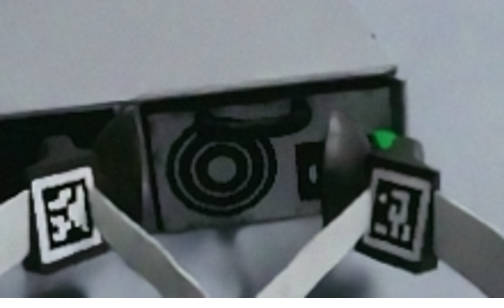

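execute_actions(actions=[{"r1":{"base":{"strafe_m":-0.0085},"joints":{"arm_m":0.216,"gripper_m":0.035},"pace":"slow"}}], cameras=["r1_wrist_camera"])

zoom_image(camera="r1_wrist_camera", region=[220, 210, 400, 310])

Scene clock: 861.13 s.
r1.base_odometry: x=-0.782 y=+2.764 heading=-0.716 (m, m, rad; r1's odometry frame)
r1.turned_by_wheels: +0.000 (rad since the last result)
r1.turned_by_imu: +0.000 (rad since the last result)
r1.base_tilt: forward=+0.0 right=-0.4 (deg)
r1.lidar_m: 0.36 0.38 1.23 1.17 1.23 1.58 1.61 1.65 2.11 2.95 0.55 0.37
r1.base_status: done
r1.joint_positions: lift_m=+0.690 arm_m=+0.214 wrist_yaw_rad=-0.020 wrist_pitch_rad=+0.222 wrist_roll_rad=+0.120 gripper_m=+0.035
r1.joint_status: all done
r1.motor_effort: lift_m=+23(23) arm_m=+9(10) wrist_yaw_rad=-3(1) wrist_pitch_rad=-5(5) wrist_roll_rad=-2(1) gripper_m=-3(0) wheel_0=+1(4) wheel_1=+0(9) wheel_2=+0(0) (%)
r1.hand_pose: x=+0.6649 y=-0.0930 z=+0.8045 quat_wxyz=(+0.992, +0.061, +0.110, -0.017) (m; r1's base frame)
r1.wrist_depth_mm: - - - - - - - / - - - - - - - / - - - - - - 691 / - 554 345 330 452 424 407 / 379 300 250 255 307 296 285 / 267 258 193 230 193 225 219 / 210 199 210 - 189 181 183
r2.base_odometry: x=+0.797 y=-1.247 heading=-2.454 (m, m, rad; r2's odometry frame)
r2.turned_by_wheels: +0.000 (rad since the last result)
r2.turned_by_imu: +0.000 (rad since the last result)
r2.base_tilt: forward=+0.1 right=-0.2 (deg)
r2.lidar_m: 0.78 0.85 1.49 2.44 2.54 0.70 0.65 0.70 2.37 2.27 1.50 0.85
r2.base_status: not commanded
r2.joint_positions: lift_m=+1.100 arm_m=+0.002 wrist_yaw_rad=+0.000 wrist_pitch_rad=+1.101 wrist_roll_rad=+0.012 gripper_m=+0.110
r2.joint_status: not commanded
r2.motor_effort: lift_m=+22(23) arm_m=-1(0) wrist_yaw_rad=+0(0) wrist_pitch_rad=-3(3) wrist_roll_rad=-1(3) gripper_m=-1(2) wheel_0=+3(3) wheel_1=+3(3) wheel_2=-2(2) (%)
r2.hand_pose: x=+0.3032 y=-0.0874 z=+1.0208 quat_wxyz=(+0.852, +0.005, +0.523, -0.003) (m; r2's base frame)
r2.wrist_depth_mm: 891 904 917 917 931 931 946 / 1060 1060 1060 1078 1098 1098 1118 / 1281 1255 1308 1336 1336 1366 1366 / 1430 1430 1430 1430 1430 1430 1430 / 1308 1308 1308 1308 1308 1308 1336 / 1229 1205 214 1229 206 1229 1255 / 1138 1138 1138 124 1138 1138 1138
pictures: r1_wrist_camera
camera_calibration (this result's frames):
r1_wrist_camera: T_world_to_cam=[[-0.0781625, -0.991186, -0.10696, 0.0378639], [-0.255696, 0.12363, -0.95882, 0.998794], [0.963592, -0.0475946, -0.263106, -0.205117], [0, 0, 0, 1]] pos_world=[0.455997, -0.0957136, 0.907746]
Images, in order (width x height): r1_wrist_camera 616x392.

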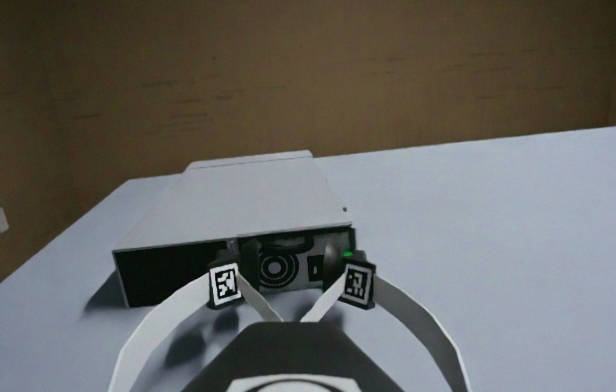

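Region (220, 210, 400, 310) of r1_wrist_camera's 616x392 image, scaled by 2.800.

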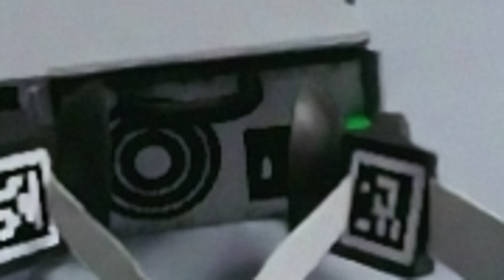

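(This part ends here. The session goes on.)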